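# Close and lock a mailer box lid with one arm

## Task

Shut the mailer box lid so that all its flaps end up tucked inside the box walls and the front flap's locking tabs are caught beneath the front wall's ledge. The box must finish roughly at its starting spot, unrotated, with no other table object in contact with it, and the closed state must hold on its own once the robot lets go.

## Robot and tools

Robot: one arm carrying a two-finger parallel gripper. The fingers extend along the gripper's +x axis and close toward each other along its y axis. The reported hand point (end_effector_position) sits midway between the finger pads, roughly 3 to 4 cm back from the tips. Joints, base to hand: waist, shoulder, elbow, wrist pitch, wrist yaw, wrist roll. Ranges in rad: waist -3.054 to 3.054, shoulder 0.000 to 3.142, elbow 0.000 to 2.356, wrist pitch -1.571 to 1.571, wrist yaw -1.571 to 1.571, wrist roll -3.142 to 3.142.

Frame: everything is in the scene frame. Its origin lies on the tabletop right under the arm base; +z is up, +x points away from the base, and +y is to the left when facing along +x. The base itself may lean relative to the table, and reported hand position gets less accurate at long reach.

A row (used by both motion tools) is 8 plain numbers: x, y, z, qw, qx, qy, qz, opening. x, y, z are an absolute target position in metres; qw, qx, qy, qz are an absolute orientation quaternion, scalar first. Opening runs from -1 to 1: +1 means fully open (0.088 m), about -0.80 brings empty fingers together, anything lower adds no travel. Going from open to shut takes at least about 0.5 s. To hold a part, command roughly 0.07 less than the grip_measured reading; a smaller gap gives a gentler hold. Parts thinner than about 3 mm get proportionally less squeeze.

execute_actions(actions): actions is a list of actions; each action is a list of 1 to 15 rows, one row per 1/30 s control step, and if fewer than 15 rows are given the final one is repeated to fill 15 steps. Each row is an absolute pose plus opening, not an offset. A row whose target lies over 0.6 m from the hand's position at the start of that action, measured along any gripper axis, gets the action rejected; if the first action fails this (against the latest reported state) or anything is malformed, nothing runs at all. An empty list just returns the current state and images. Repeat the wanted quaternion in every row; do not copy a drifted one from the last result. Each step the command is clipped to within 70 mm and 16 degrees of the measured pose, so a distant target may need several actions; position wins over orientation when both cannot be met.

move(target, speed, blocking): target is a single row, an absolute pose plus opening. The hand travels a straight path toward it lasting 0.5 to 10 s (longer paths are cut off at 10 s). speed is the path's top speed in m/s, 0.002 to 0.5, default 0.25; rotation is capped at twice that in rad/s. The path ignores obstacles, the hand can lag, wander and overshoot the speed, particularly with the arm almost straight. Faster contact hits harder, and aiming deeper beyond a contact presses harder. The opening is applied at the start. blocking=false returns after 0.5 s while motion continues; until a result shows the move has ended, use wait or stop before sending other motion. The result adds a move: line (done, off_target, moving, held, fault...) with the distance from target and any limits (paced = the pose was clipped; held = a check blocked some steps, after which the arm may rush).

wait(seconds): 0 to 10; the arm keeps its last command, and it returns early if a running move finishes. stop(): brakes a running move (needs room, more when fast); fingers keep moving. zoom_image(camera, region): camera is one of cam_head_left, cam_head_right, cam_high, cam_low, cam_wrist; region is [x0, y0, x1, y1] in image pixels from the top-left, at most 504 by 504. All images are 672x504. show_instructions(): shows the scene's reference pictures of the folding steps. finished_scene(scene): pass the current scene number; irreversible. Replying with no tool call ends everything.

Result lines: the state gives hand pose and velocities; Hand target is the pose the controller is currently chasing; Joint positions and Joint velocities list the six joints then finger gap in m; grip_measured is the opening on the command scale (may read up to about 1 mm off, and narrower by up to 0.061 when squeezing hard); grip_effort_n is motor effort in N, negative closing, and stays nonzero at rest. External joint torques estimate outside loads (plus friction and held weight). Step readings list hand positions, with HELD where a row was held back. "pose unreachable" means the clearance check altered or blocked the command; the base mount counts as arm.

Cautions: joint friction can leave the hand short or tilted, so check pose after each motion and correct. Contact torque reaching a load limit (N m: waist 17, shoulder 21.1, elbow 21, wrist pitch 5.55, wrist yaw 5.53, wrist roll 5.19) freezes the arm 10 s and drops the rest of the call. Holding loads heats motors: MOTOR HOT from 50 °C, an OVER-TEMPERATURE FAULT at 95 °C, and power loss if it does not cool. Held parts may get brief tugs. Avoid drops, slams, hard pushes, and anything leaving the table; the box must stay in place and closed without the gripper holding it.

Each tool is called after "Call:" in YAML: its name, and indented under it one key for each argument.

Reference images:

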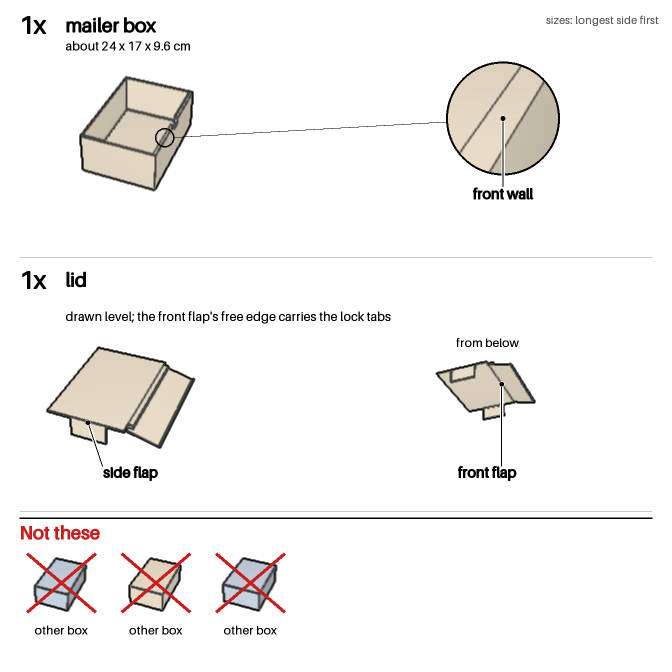

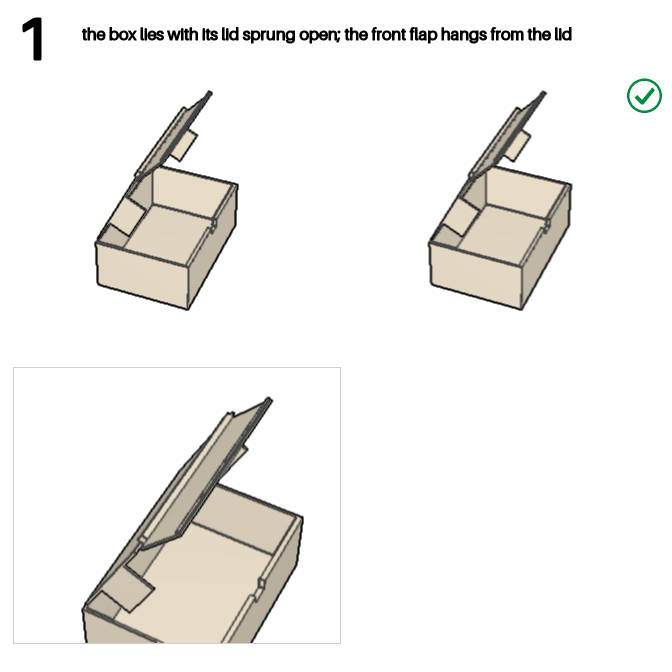

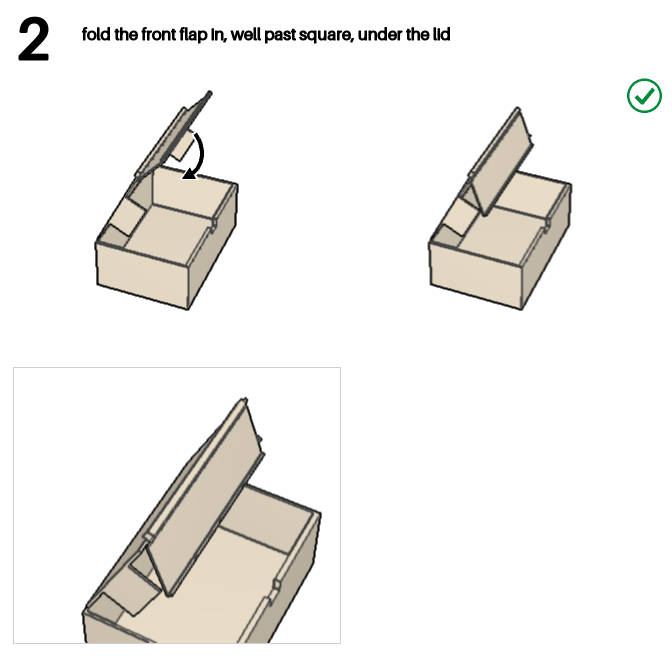

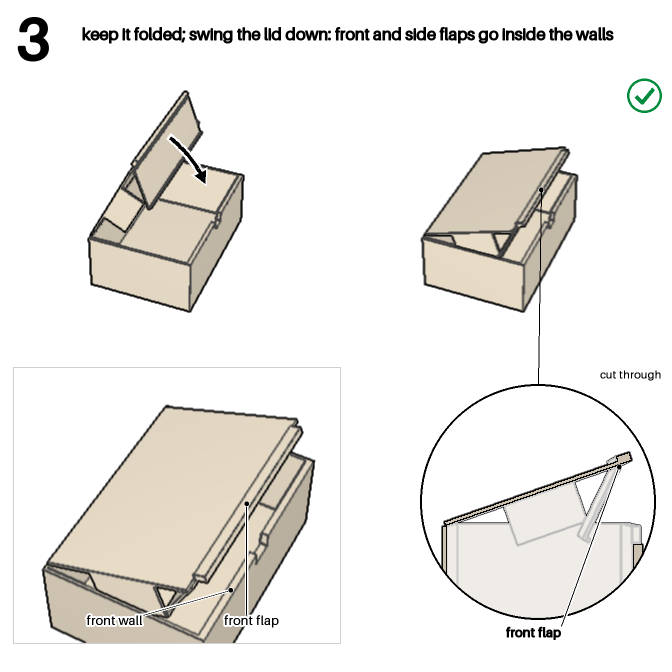

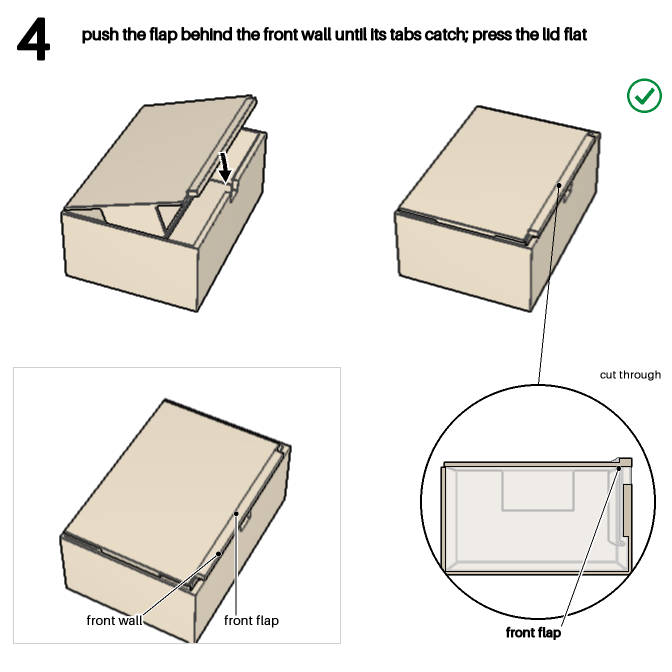

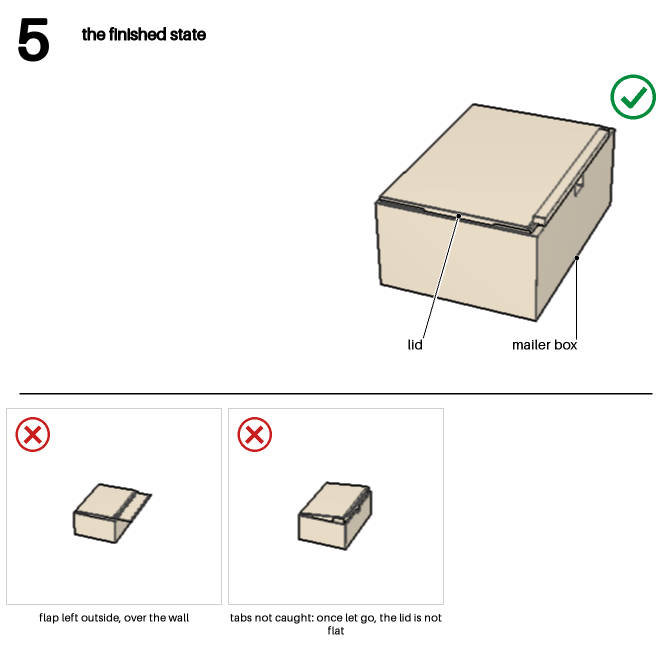

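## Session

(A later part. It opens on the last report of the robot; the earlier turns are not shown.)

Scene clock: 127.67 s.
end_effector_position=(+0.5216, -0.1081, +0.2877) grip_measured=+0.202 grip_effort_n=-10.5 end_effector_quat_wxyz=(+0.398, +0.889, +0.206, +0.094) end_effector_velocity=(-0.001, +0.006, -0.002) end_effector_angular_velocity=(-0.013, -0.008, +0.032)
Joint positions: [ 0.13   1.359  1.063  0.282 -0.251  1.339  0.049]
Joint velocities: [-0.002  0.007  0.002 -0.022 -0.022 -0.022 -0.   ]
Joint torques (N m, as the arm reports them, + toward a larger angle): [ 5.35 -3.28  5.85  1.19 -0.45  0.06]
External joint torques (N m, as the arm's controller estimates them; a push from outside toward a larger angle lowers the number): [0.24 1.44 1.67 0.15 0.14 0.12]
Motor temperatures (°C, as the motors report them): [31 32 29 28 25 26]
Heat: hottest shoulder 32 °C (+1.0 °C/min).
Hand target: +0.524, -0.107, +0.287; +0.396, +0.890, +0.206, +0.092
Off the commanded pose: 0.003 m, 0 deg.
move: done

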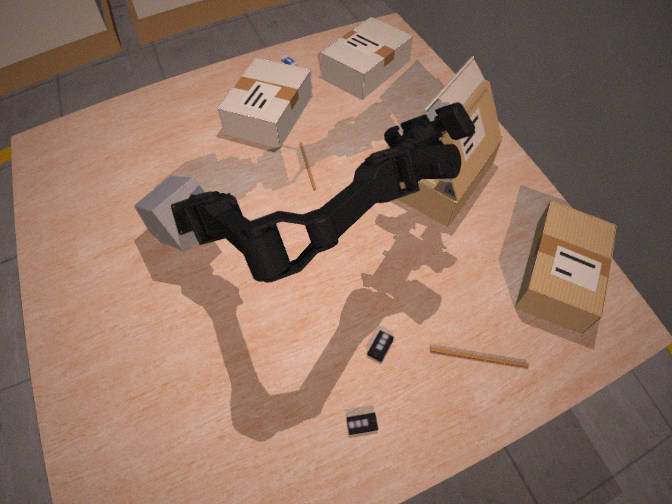

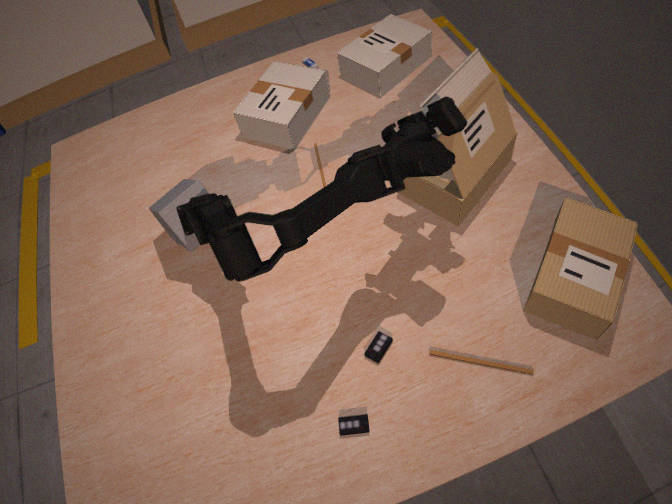

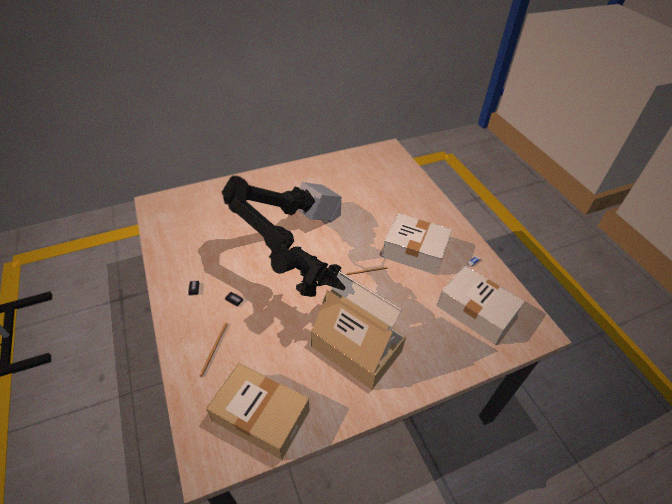

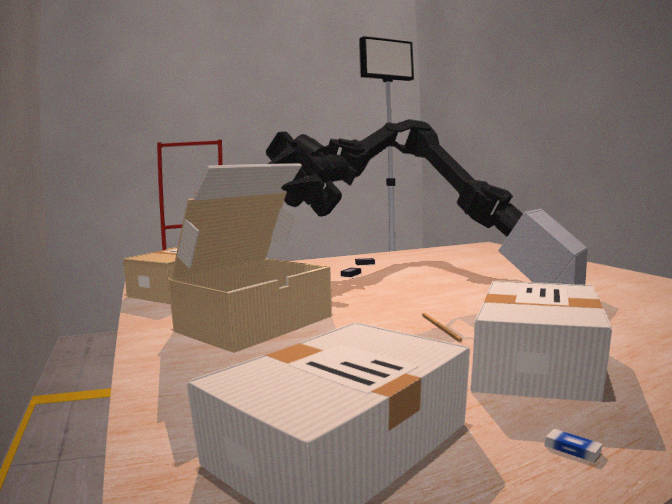

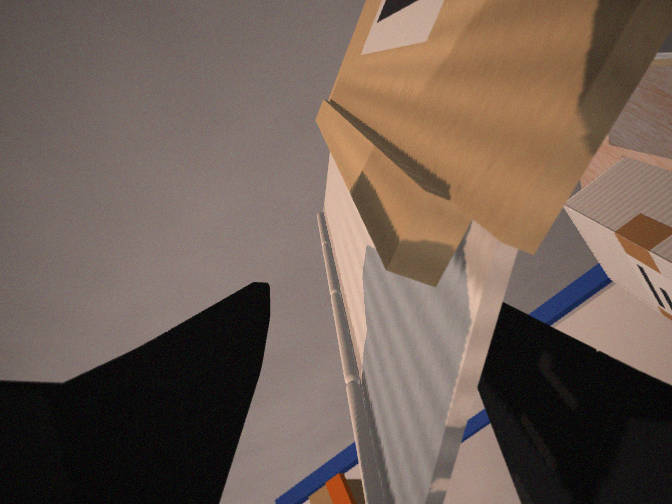

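Call:
move:
  target: [0.524,-0.107,0.287,0.396,0.89,0.206,0.092,-0.7]

Call:
move:
  target: [0.520,-0.098,0.264,0.626,0.746,0.172,0.145,-0.7]
  speed: 0.15

Call:
move:
  target: [0.521,-0.10,0.243,0.821,0.523,0.121,0.19,-0.7]
  speed: 0.15

Scene clock: 135.87 s.
end_effector_position=(+0.5219, -0.1079, +0.2878) grip_measured=-0.695 grip_effort_n=-10.9 end_effector_quat_wxyz=(+0.397, +0.889, +0.206, +0.094) end_effector_velocity=(-0.003, +0.002, -0.004) end_effector_angular_velocity=(-0.011, +0.017, +0.012)
Joint positions: [ 0.131  1.36   1.064  0.282 -0.249  1.339  0.005]
Joint velocities: [-0.002 -0.007 -0.007 -0.022  0.007 -0.007 -0.001]
Joint torques (N m, as the arm reports them, + toward a larger angle): [ 5.62 -3.04  5.68  1.19 -0.44  0.1 ]
External joint torques (N m, as the arm's controller estimates them; a push from outside toward a larger angle lowers the number): [0.55 1.57 1.6  0.18 0.15 0.15]
Motor temperatures (°C, as the motors report them): [31 31 29 29 25 26]
Heat: hottest waist 31 °C (-2.0 °C/min).
Hand target: +0.524, -0.107, +0.287; +0.396, +0.890, +0.206, +0.092
Off the commanded pose: 0.002 m, 0 deg.
move: done

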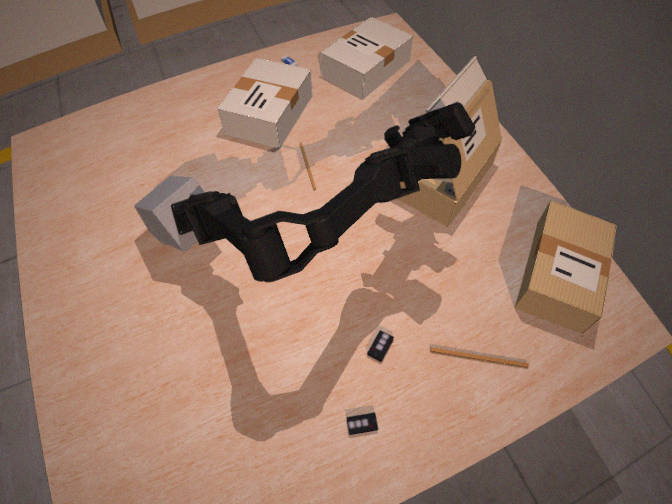

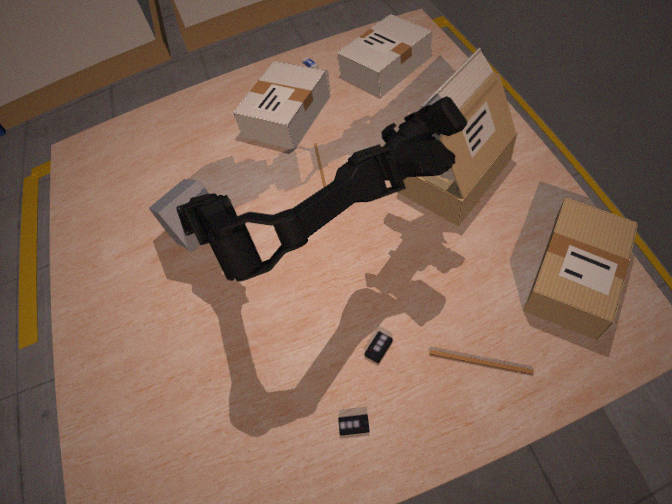

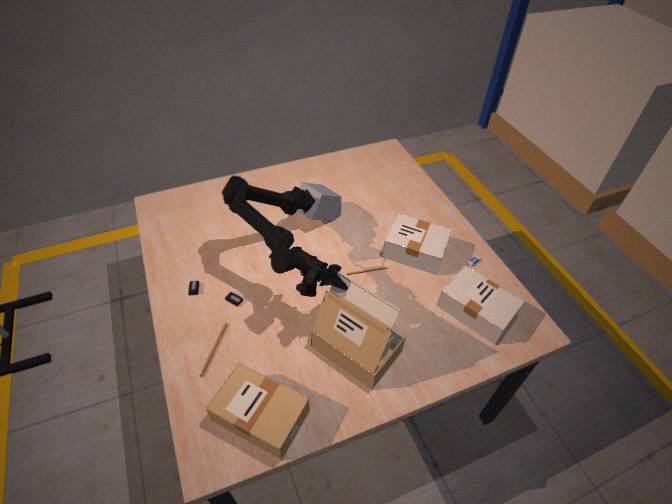

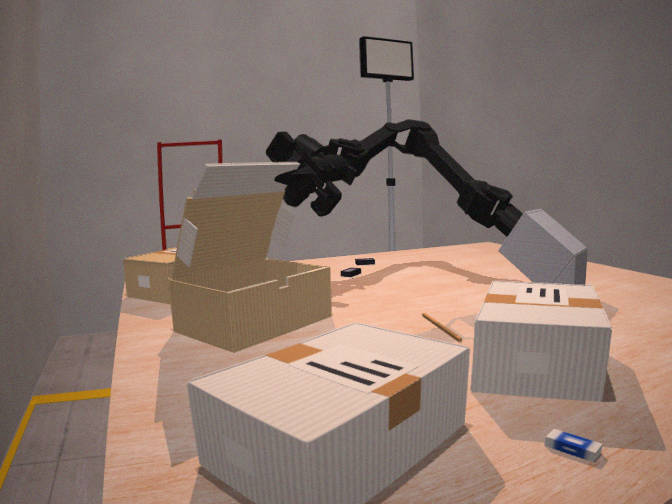

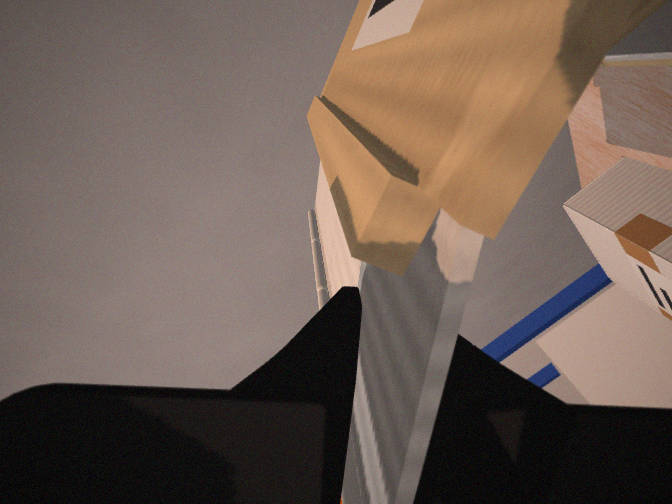

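Scene clock: 138.13 s.
end_effector_position=(+0.5203, -0.1023, +0.2706) grip_measured=-0.698 grip_effort_n=-10.9 end_effector_quat_wxyz=(+0.625, +0.749, +0.165, +0.147) end_effector_velocity=(-0.003, +0.003, -0.002) end_effector_angular_velocity=(-0.015, -0.007, +0.025)
Joint positions: [ 0.094  1.381  1.01   0.372 -0.287  0.79   0.005]
Joint velocities: [-0.007 -0.002 -0.002 -0.022 -0.022 -0.022 -0.   ]
Joint torques (N m, as the arm reports them, + toward a larger angle): [ 4.69 -3.2   4.04  1.27 -0.7  -0.18]
External joint torques (N m, as the arm's controller estimates them; a push from outside toward a larger angle lowers the number): [-0.46  1.73 -0.03  0.21 -0.1  -0.12]
Motor temperatures (°C, as the motors report them): [31 31 29 29 25 26]
Heat: hottest waist 31 °C (-3.0 °C/min).
Hand target: +0.520, -0.098, +0.264; +0.626, +0.746, +0.172, +0.145
Off the commanded pose: 0.008 m, 1 deg.
move: done

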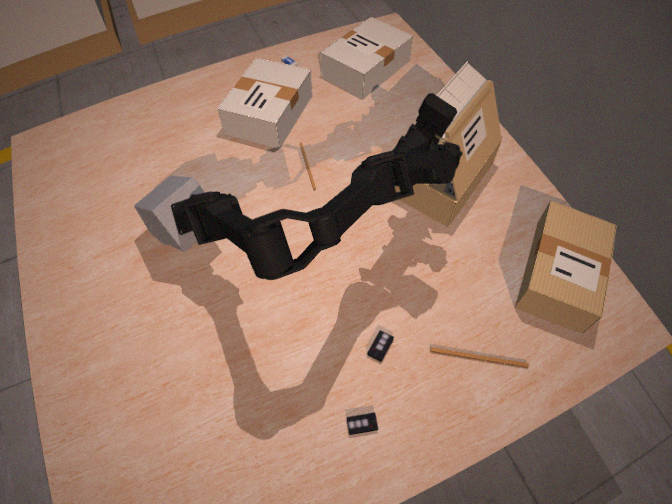

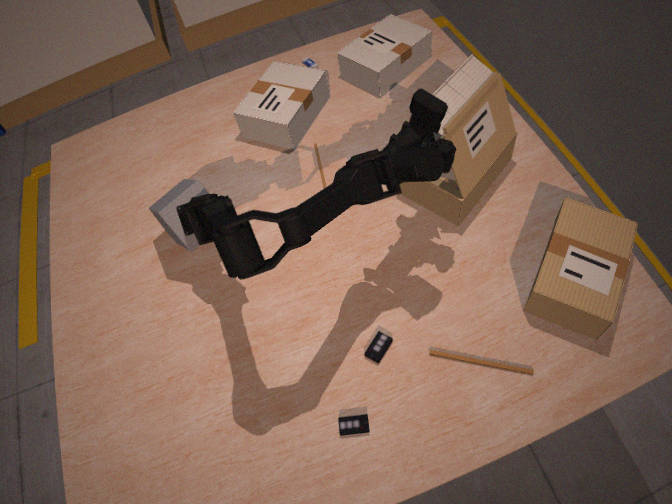

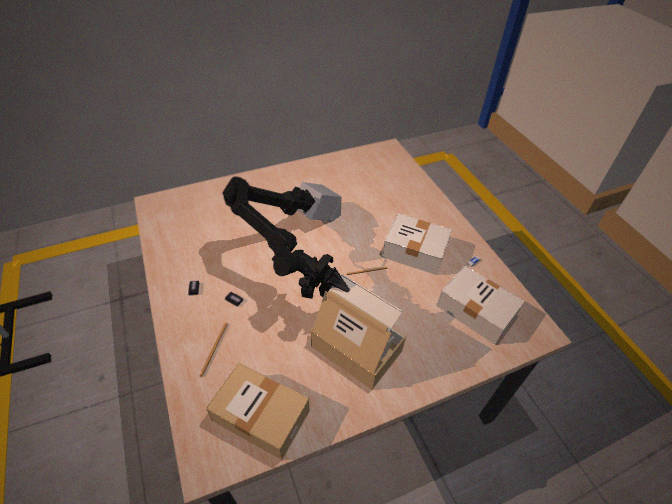

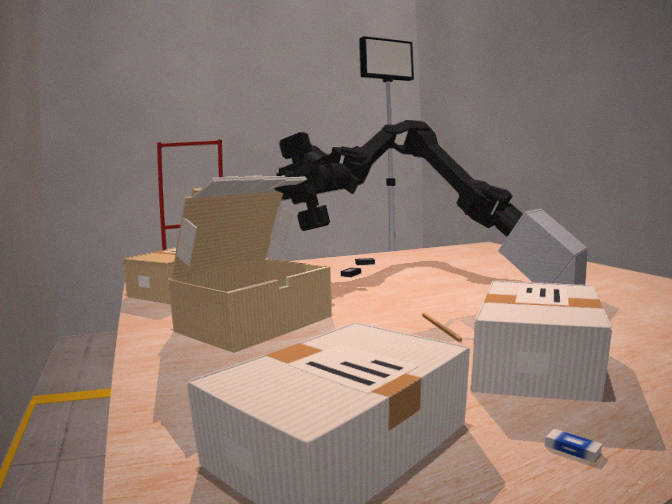

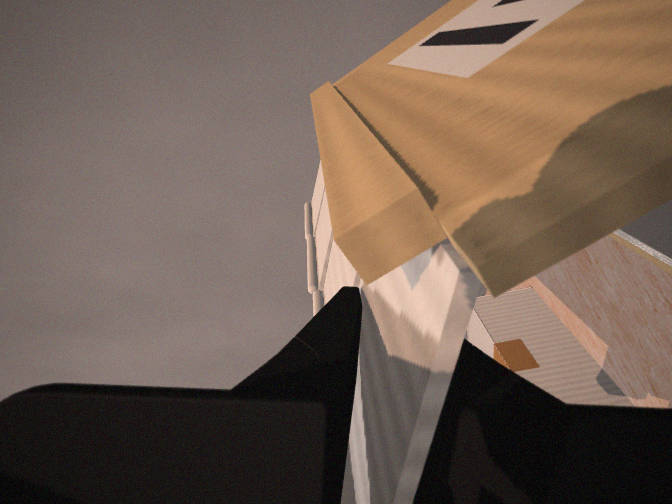

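Scene clock: 140.60 s.
end_effector_position=(+0.5213, -0.1039, +0.2500) grip_measured=-0.698 grip_effort_n=-10.9 end_effector_quat_wxyz=(+0.821, +0.526, +0.114, +0.191) end_effector_velocity=(-0.001, -0.000, -0.002) end_effector_angular_velocity=(-0.019, -0.005, +0.005)
Joint positions: [ 0.035  1.409  0.993  0.416 -0.348  0.177  0.005]
Joint velocities: [-0.007 -0.002 -0.002 -0.007 -0.007 -0.022 -0.   ]
Joint torques (N m, as the arm reports them, + toward a larger angle): [ 4.85 -3.41  3.9   1.26 -0.63 -0.2 ]
External joint torques (N m, as the arm's controller estimates them; a push from outside toward a larger angle lowers the number): [-0.34  1.91 -0.12  0.19 -0.03 -0.15]
Motor temperatures (°C, as the motors report them): [31 31 29 29 25 26]
Heat: hottest waist 31 °C (-4.1 °C/min).
Hand target: +0.521, -0.100, +0.243; +0.822, +0.523, +0.121, +0.190
Off the commanded pose: 0.008 m, 1 deg.
move: done

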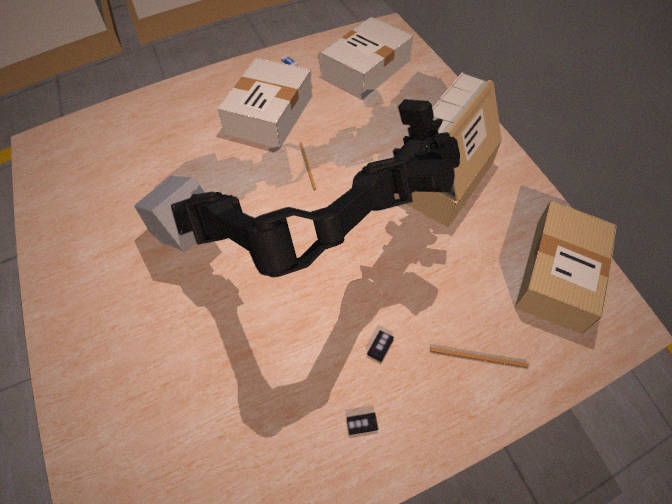

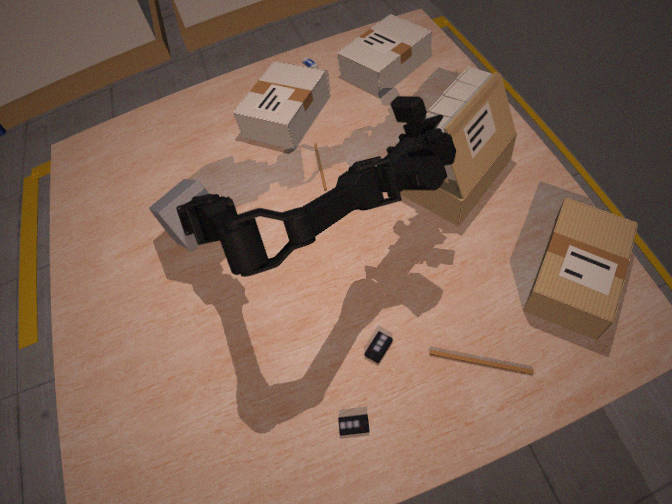

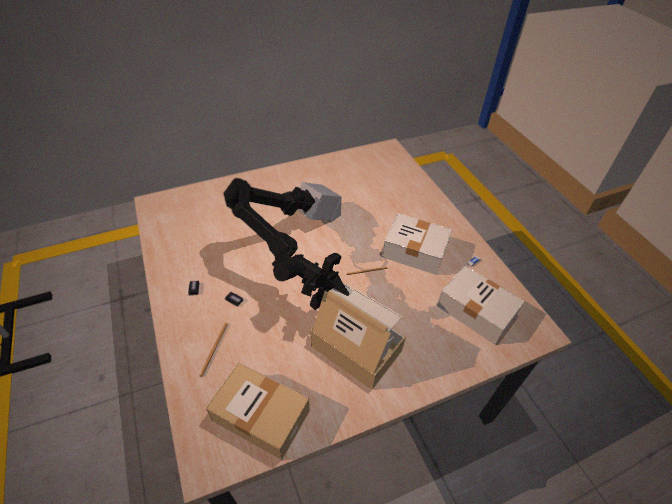

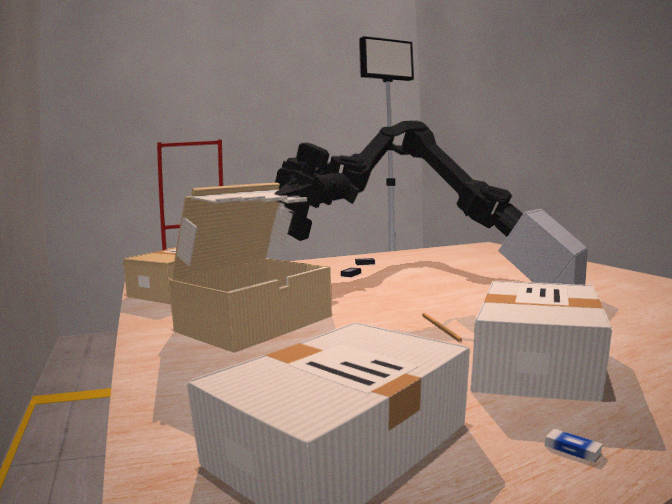

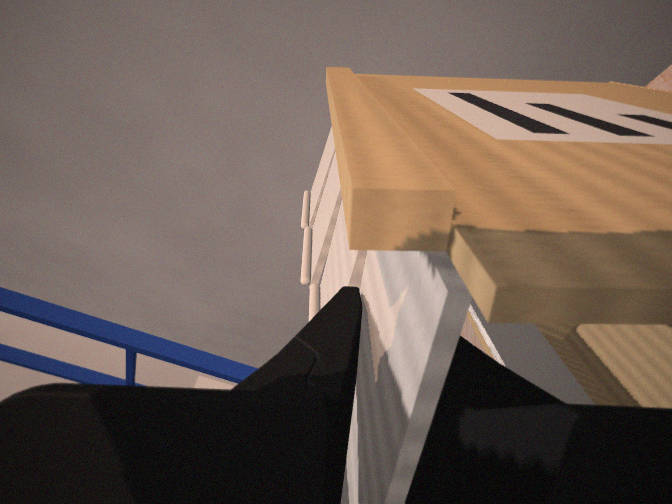

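Call:
move:
  target: [0.527,-0.112,0.22,0.941,0.252,0.058,0.217,-0.72]
  speed: 0.15

Scene clock: 146.23 s.
end_effector_position=(+0.5241, -0.1093, +0.2219) grip_measured=-0.718 grip_effort_n=-10.9 end_effector_quat_wxyz=(+0.939, +0.257, +0.060, +0.221) end_effector_velocity=(-0.003, +0.004, -0.003) end_effector_angular_velocity=(-0.012, -0.009, +0.021)
Joint positions: [-0.047  1.453  1.002  0.431 -0.428 -0.432  0.004]
Joint velocities: [-0.007  0.002 -0.007 -0.007 -0.022 -0.022 -0.   ]
Joint torques (N m, as the arm reports them, + toward a larger angle): [ 5.03 -4.17  5.78  1.39 -0.7  -0.27]
External joint torques (N m, as the arm's controller estimates them; a push from outside toward a larger angle lowers the number): [-0.25  1.56  2.06  0.38 -0.09 -0.24]
Motor temperatures (°C, as the motors report them): [31 31 30 29 25 26]
Heat: hottest waist 31 °C (-4.0 °C/min).
Hand target: +0.527, -0.112, +0.220; +0.941, +0.252, +0.058, +0.217
Off the commanded pose: 0.004 m, 1 deg.
move: done

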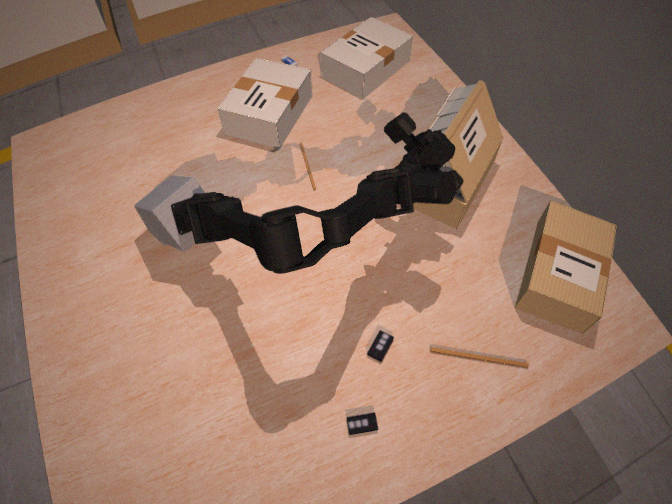

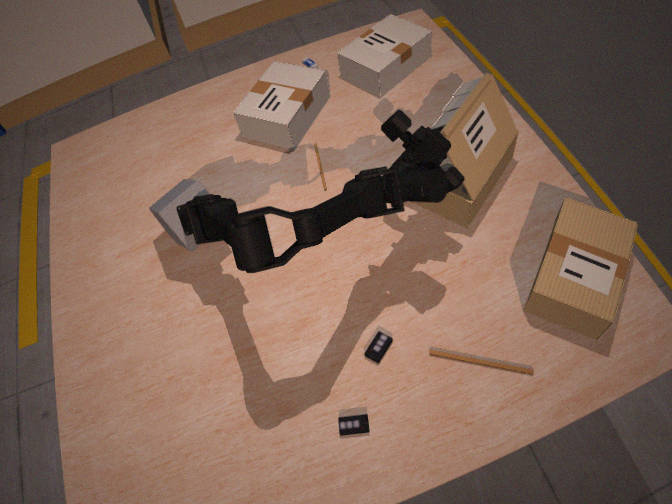

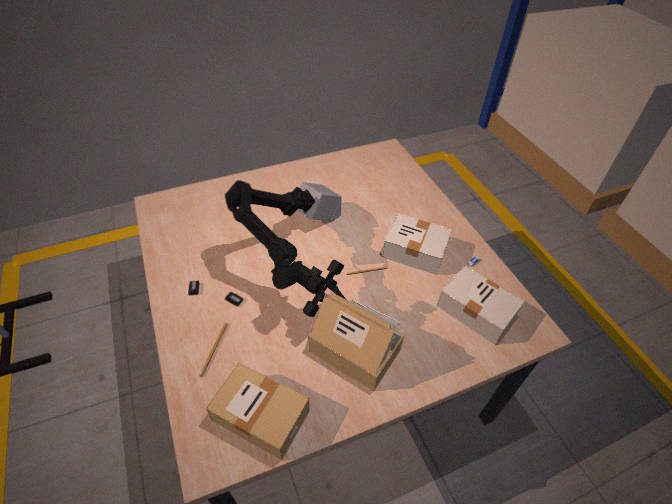

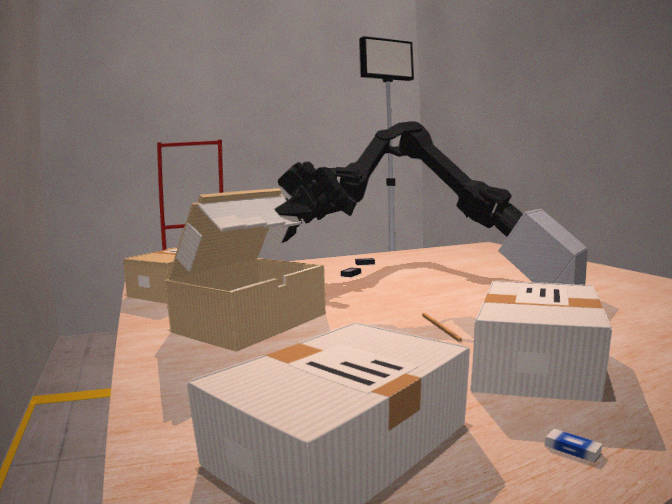

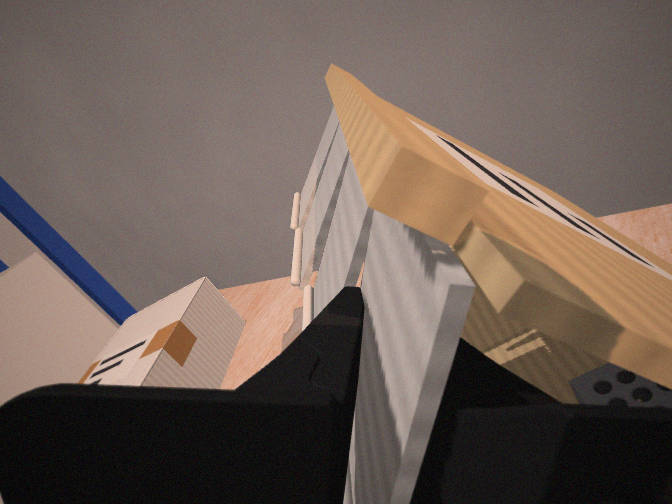

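Call:
move:
  target: [0.512,-0.086,0.178,0.974,0,0,0.225,-1]
  speed: 0.1

Scene clock: 154.70 s.
end_effector_position=(+0.5112, -0.0878, +0.1718) grip_measured=-0.779 grip_effort_n=-83.5 end_effector_quat_wxyz=(+0.975, +0.010, +0.016, +0.222) end_effector_velocity=(-0.001, +0.003, -0.002) end_effector_angular_velocity=(-0.029, -0.011, +0.013)
Joint positions: [-0.115  1.543  0.884  0.631 -0.466 -0.944  0.001]
Joint velocities: [-0.002  0.002 -0.002 -0.007 -0.007 -0.037 -0.   ]
Joint torques (N m, as the arm reports them, + toward a larger angle): [ 6.54 -5.01  3.7   1.7  -1.23 -0.71]
External joint torques (N m, as the arm's controller estimates them; a push from outside toward a larger angle lowers the number): [ 1.12  0.85  0.61  0.71 -0.6  -0.71]
Motor temperatures (°C, as the motors report them): [32 31 30 30 25 26]
Heat: hottest waist 32 °C (-2.0 °C/min).
Hand target: +0.512, -0.086, +0.178; +0.974, +0.000, +0.000, +0.225
Off the commanded pose: 0.006 m, 2 deg.
move: done

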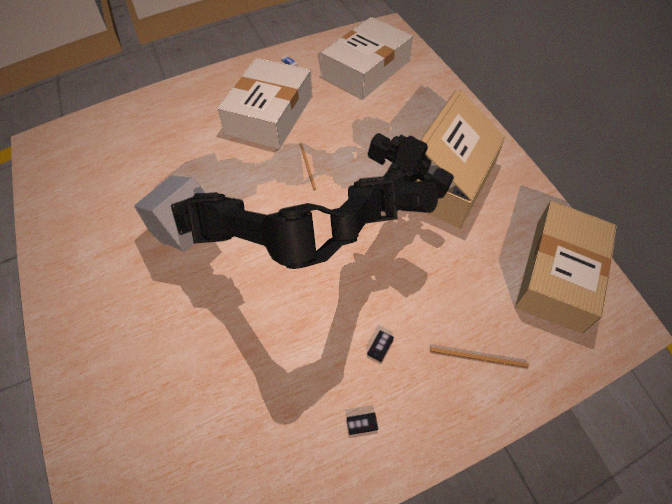

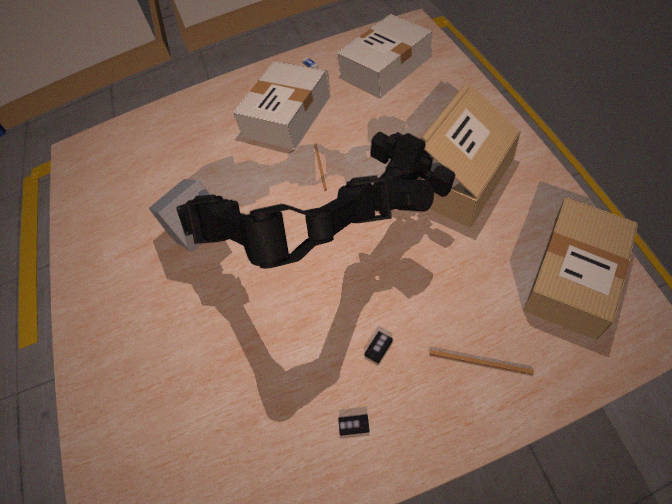

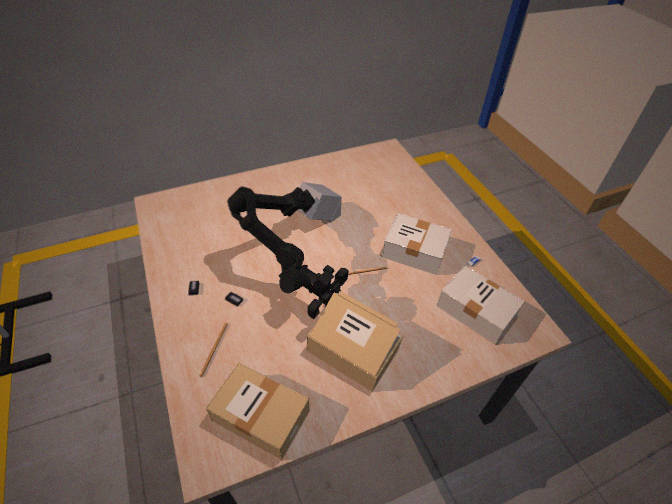

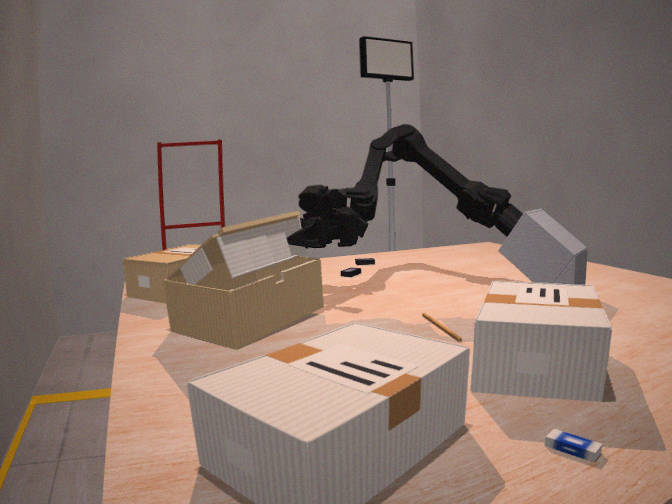

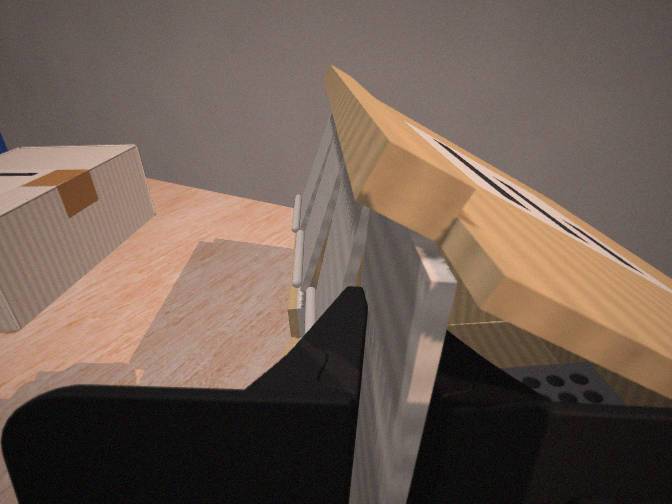

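Call:
move:
  target: [0.494,-0.066,0.145,0.974,0,0,0.225,-1]
  speed: 0.03

Call:
zoom_image:
  camera: "cam_low"
  region: [140,180,400,370]

Scene clock: 160.57 s.
end_effector_position=(+0.4961, -0.0715, +0.1474) grip_measured=-0.779 grip_effort_n=-83.5 end_effector_quat_wxyz=(+0.976, +0.001, +0.001, +0.219) end_effector_velocity=(-0.001, -0.003, -0.003) end_effector_angular_velocity=(-0.011, -0.008, -0.011)
Joint positions: [-0.154  1.613  0.791  0.818 -0.521 -0.957  0.001]
Joint velocities: [-0.012  0.002 -0.007  0.022 -0.007 -0.007 -0.   ]
Joint torques (N m, as the arm reports them, + toward a larger angle): [ 5.85 -4.06  2.14  1.22 -0.98 -0.33]
External joint torques (N m, as the arm's controller estimates them; a push from outside toward a larger angle lowers the number): [ 0.5   1.74 -0.34  0.21 -0.37 -0.34]
Motor temperatures (°C, as the motors report them): [32 31 30 30 26 26]
Heat: hottest waist 32 °C (-1.0 °C/min).
Hand target: +0.494, -0.066, +0.145; +0.974, -0.000, -0.000, +0.225
Off the commanded pose: 0.006 m, 1 deg.
move: done

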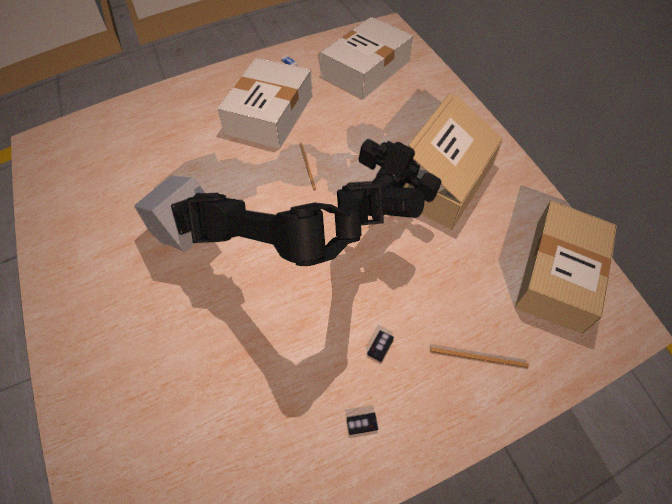

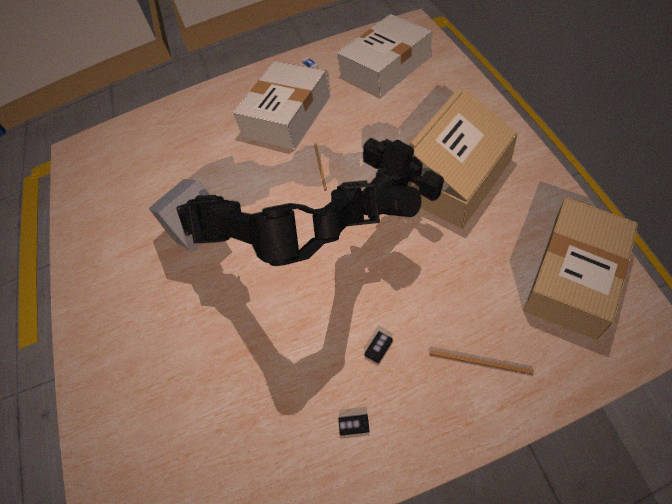

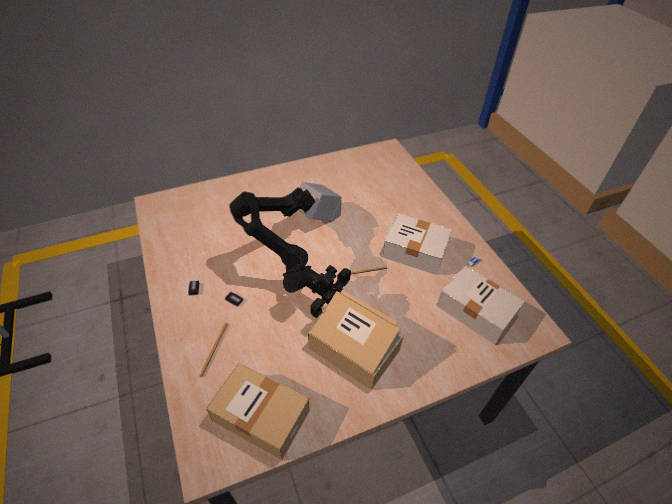

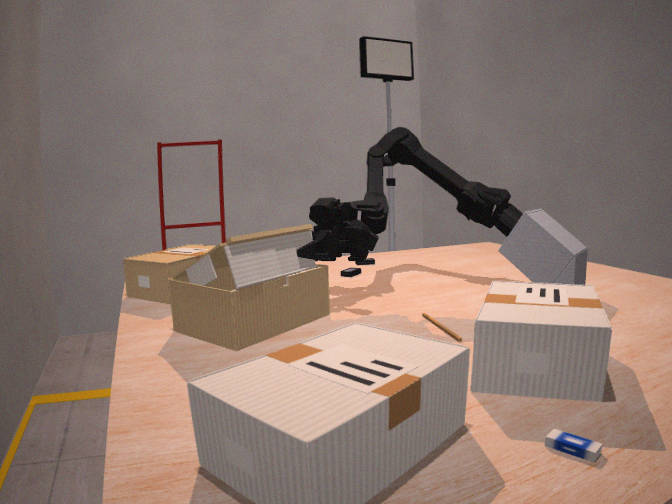

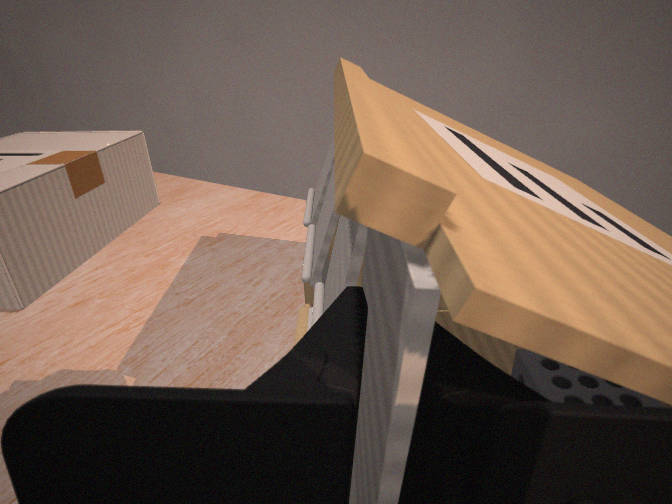

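Region (140, 180, 400, 370) of cam_low's 672x504 image, scaled by 1.938, with more detail than that image has; it fills the top 368 rows of this view, and the rest is white.

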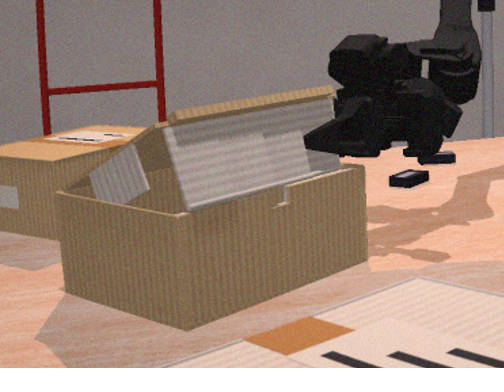

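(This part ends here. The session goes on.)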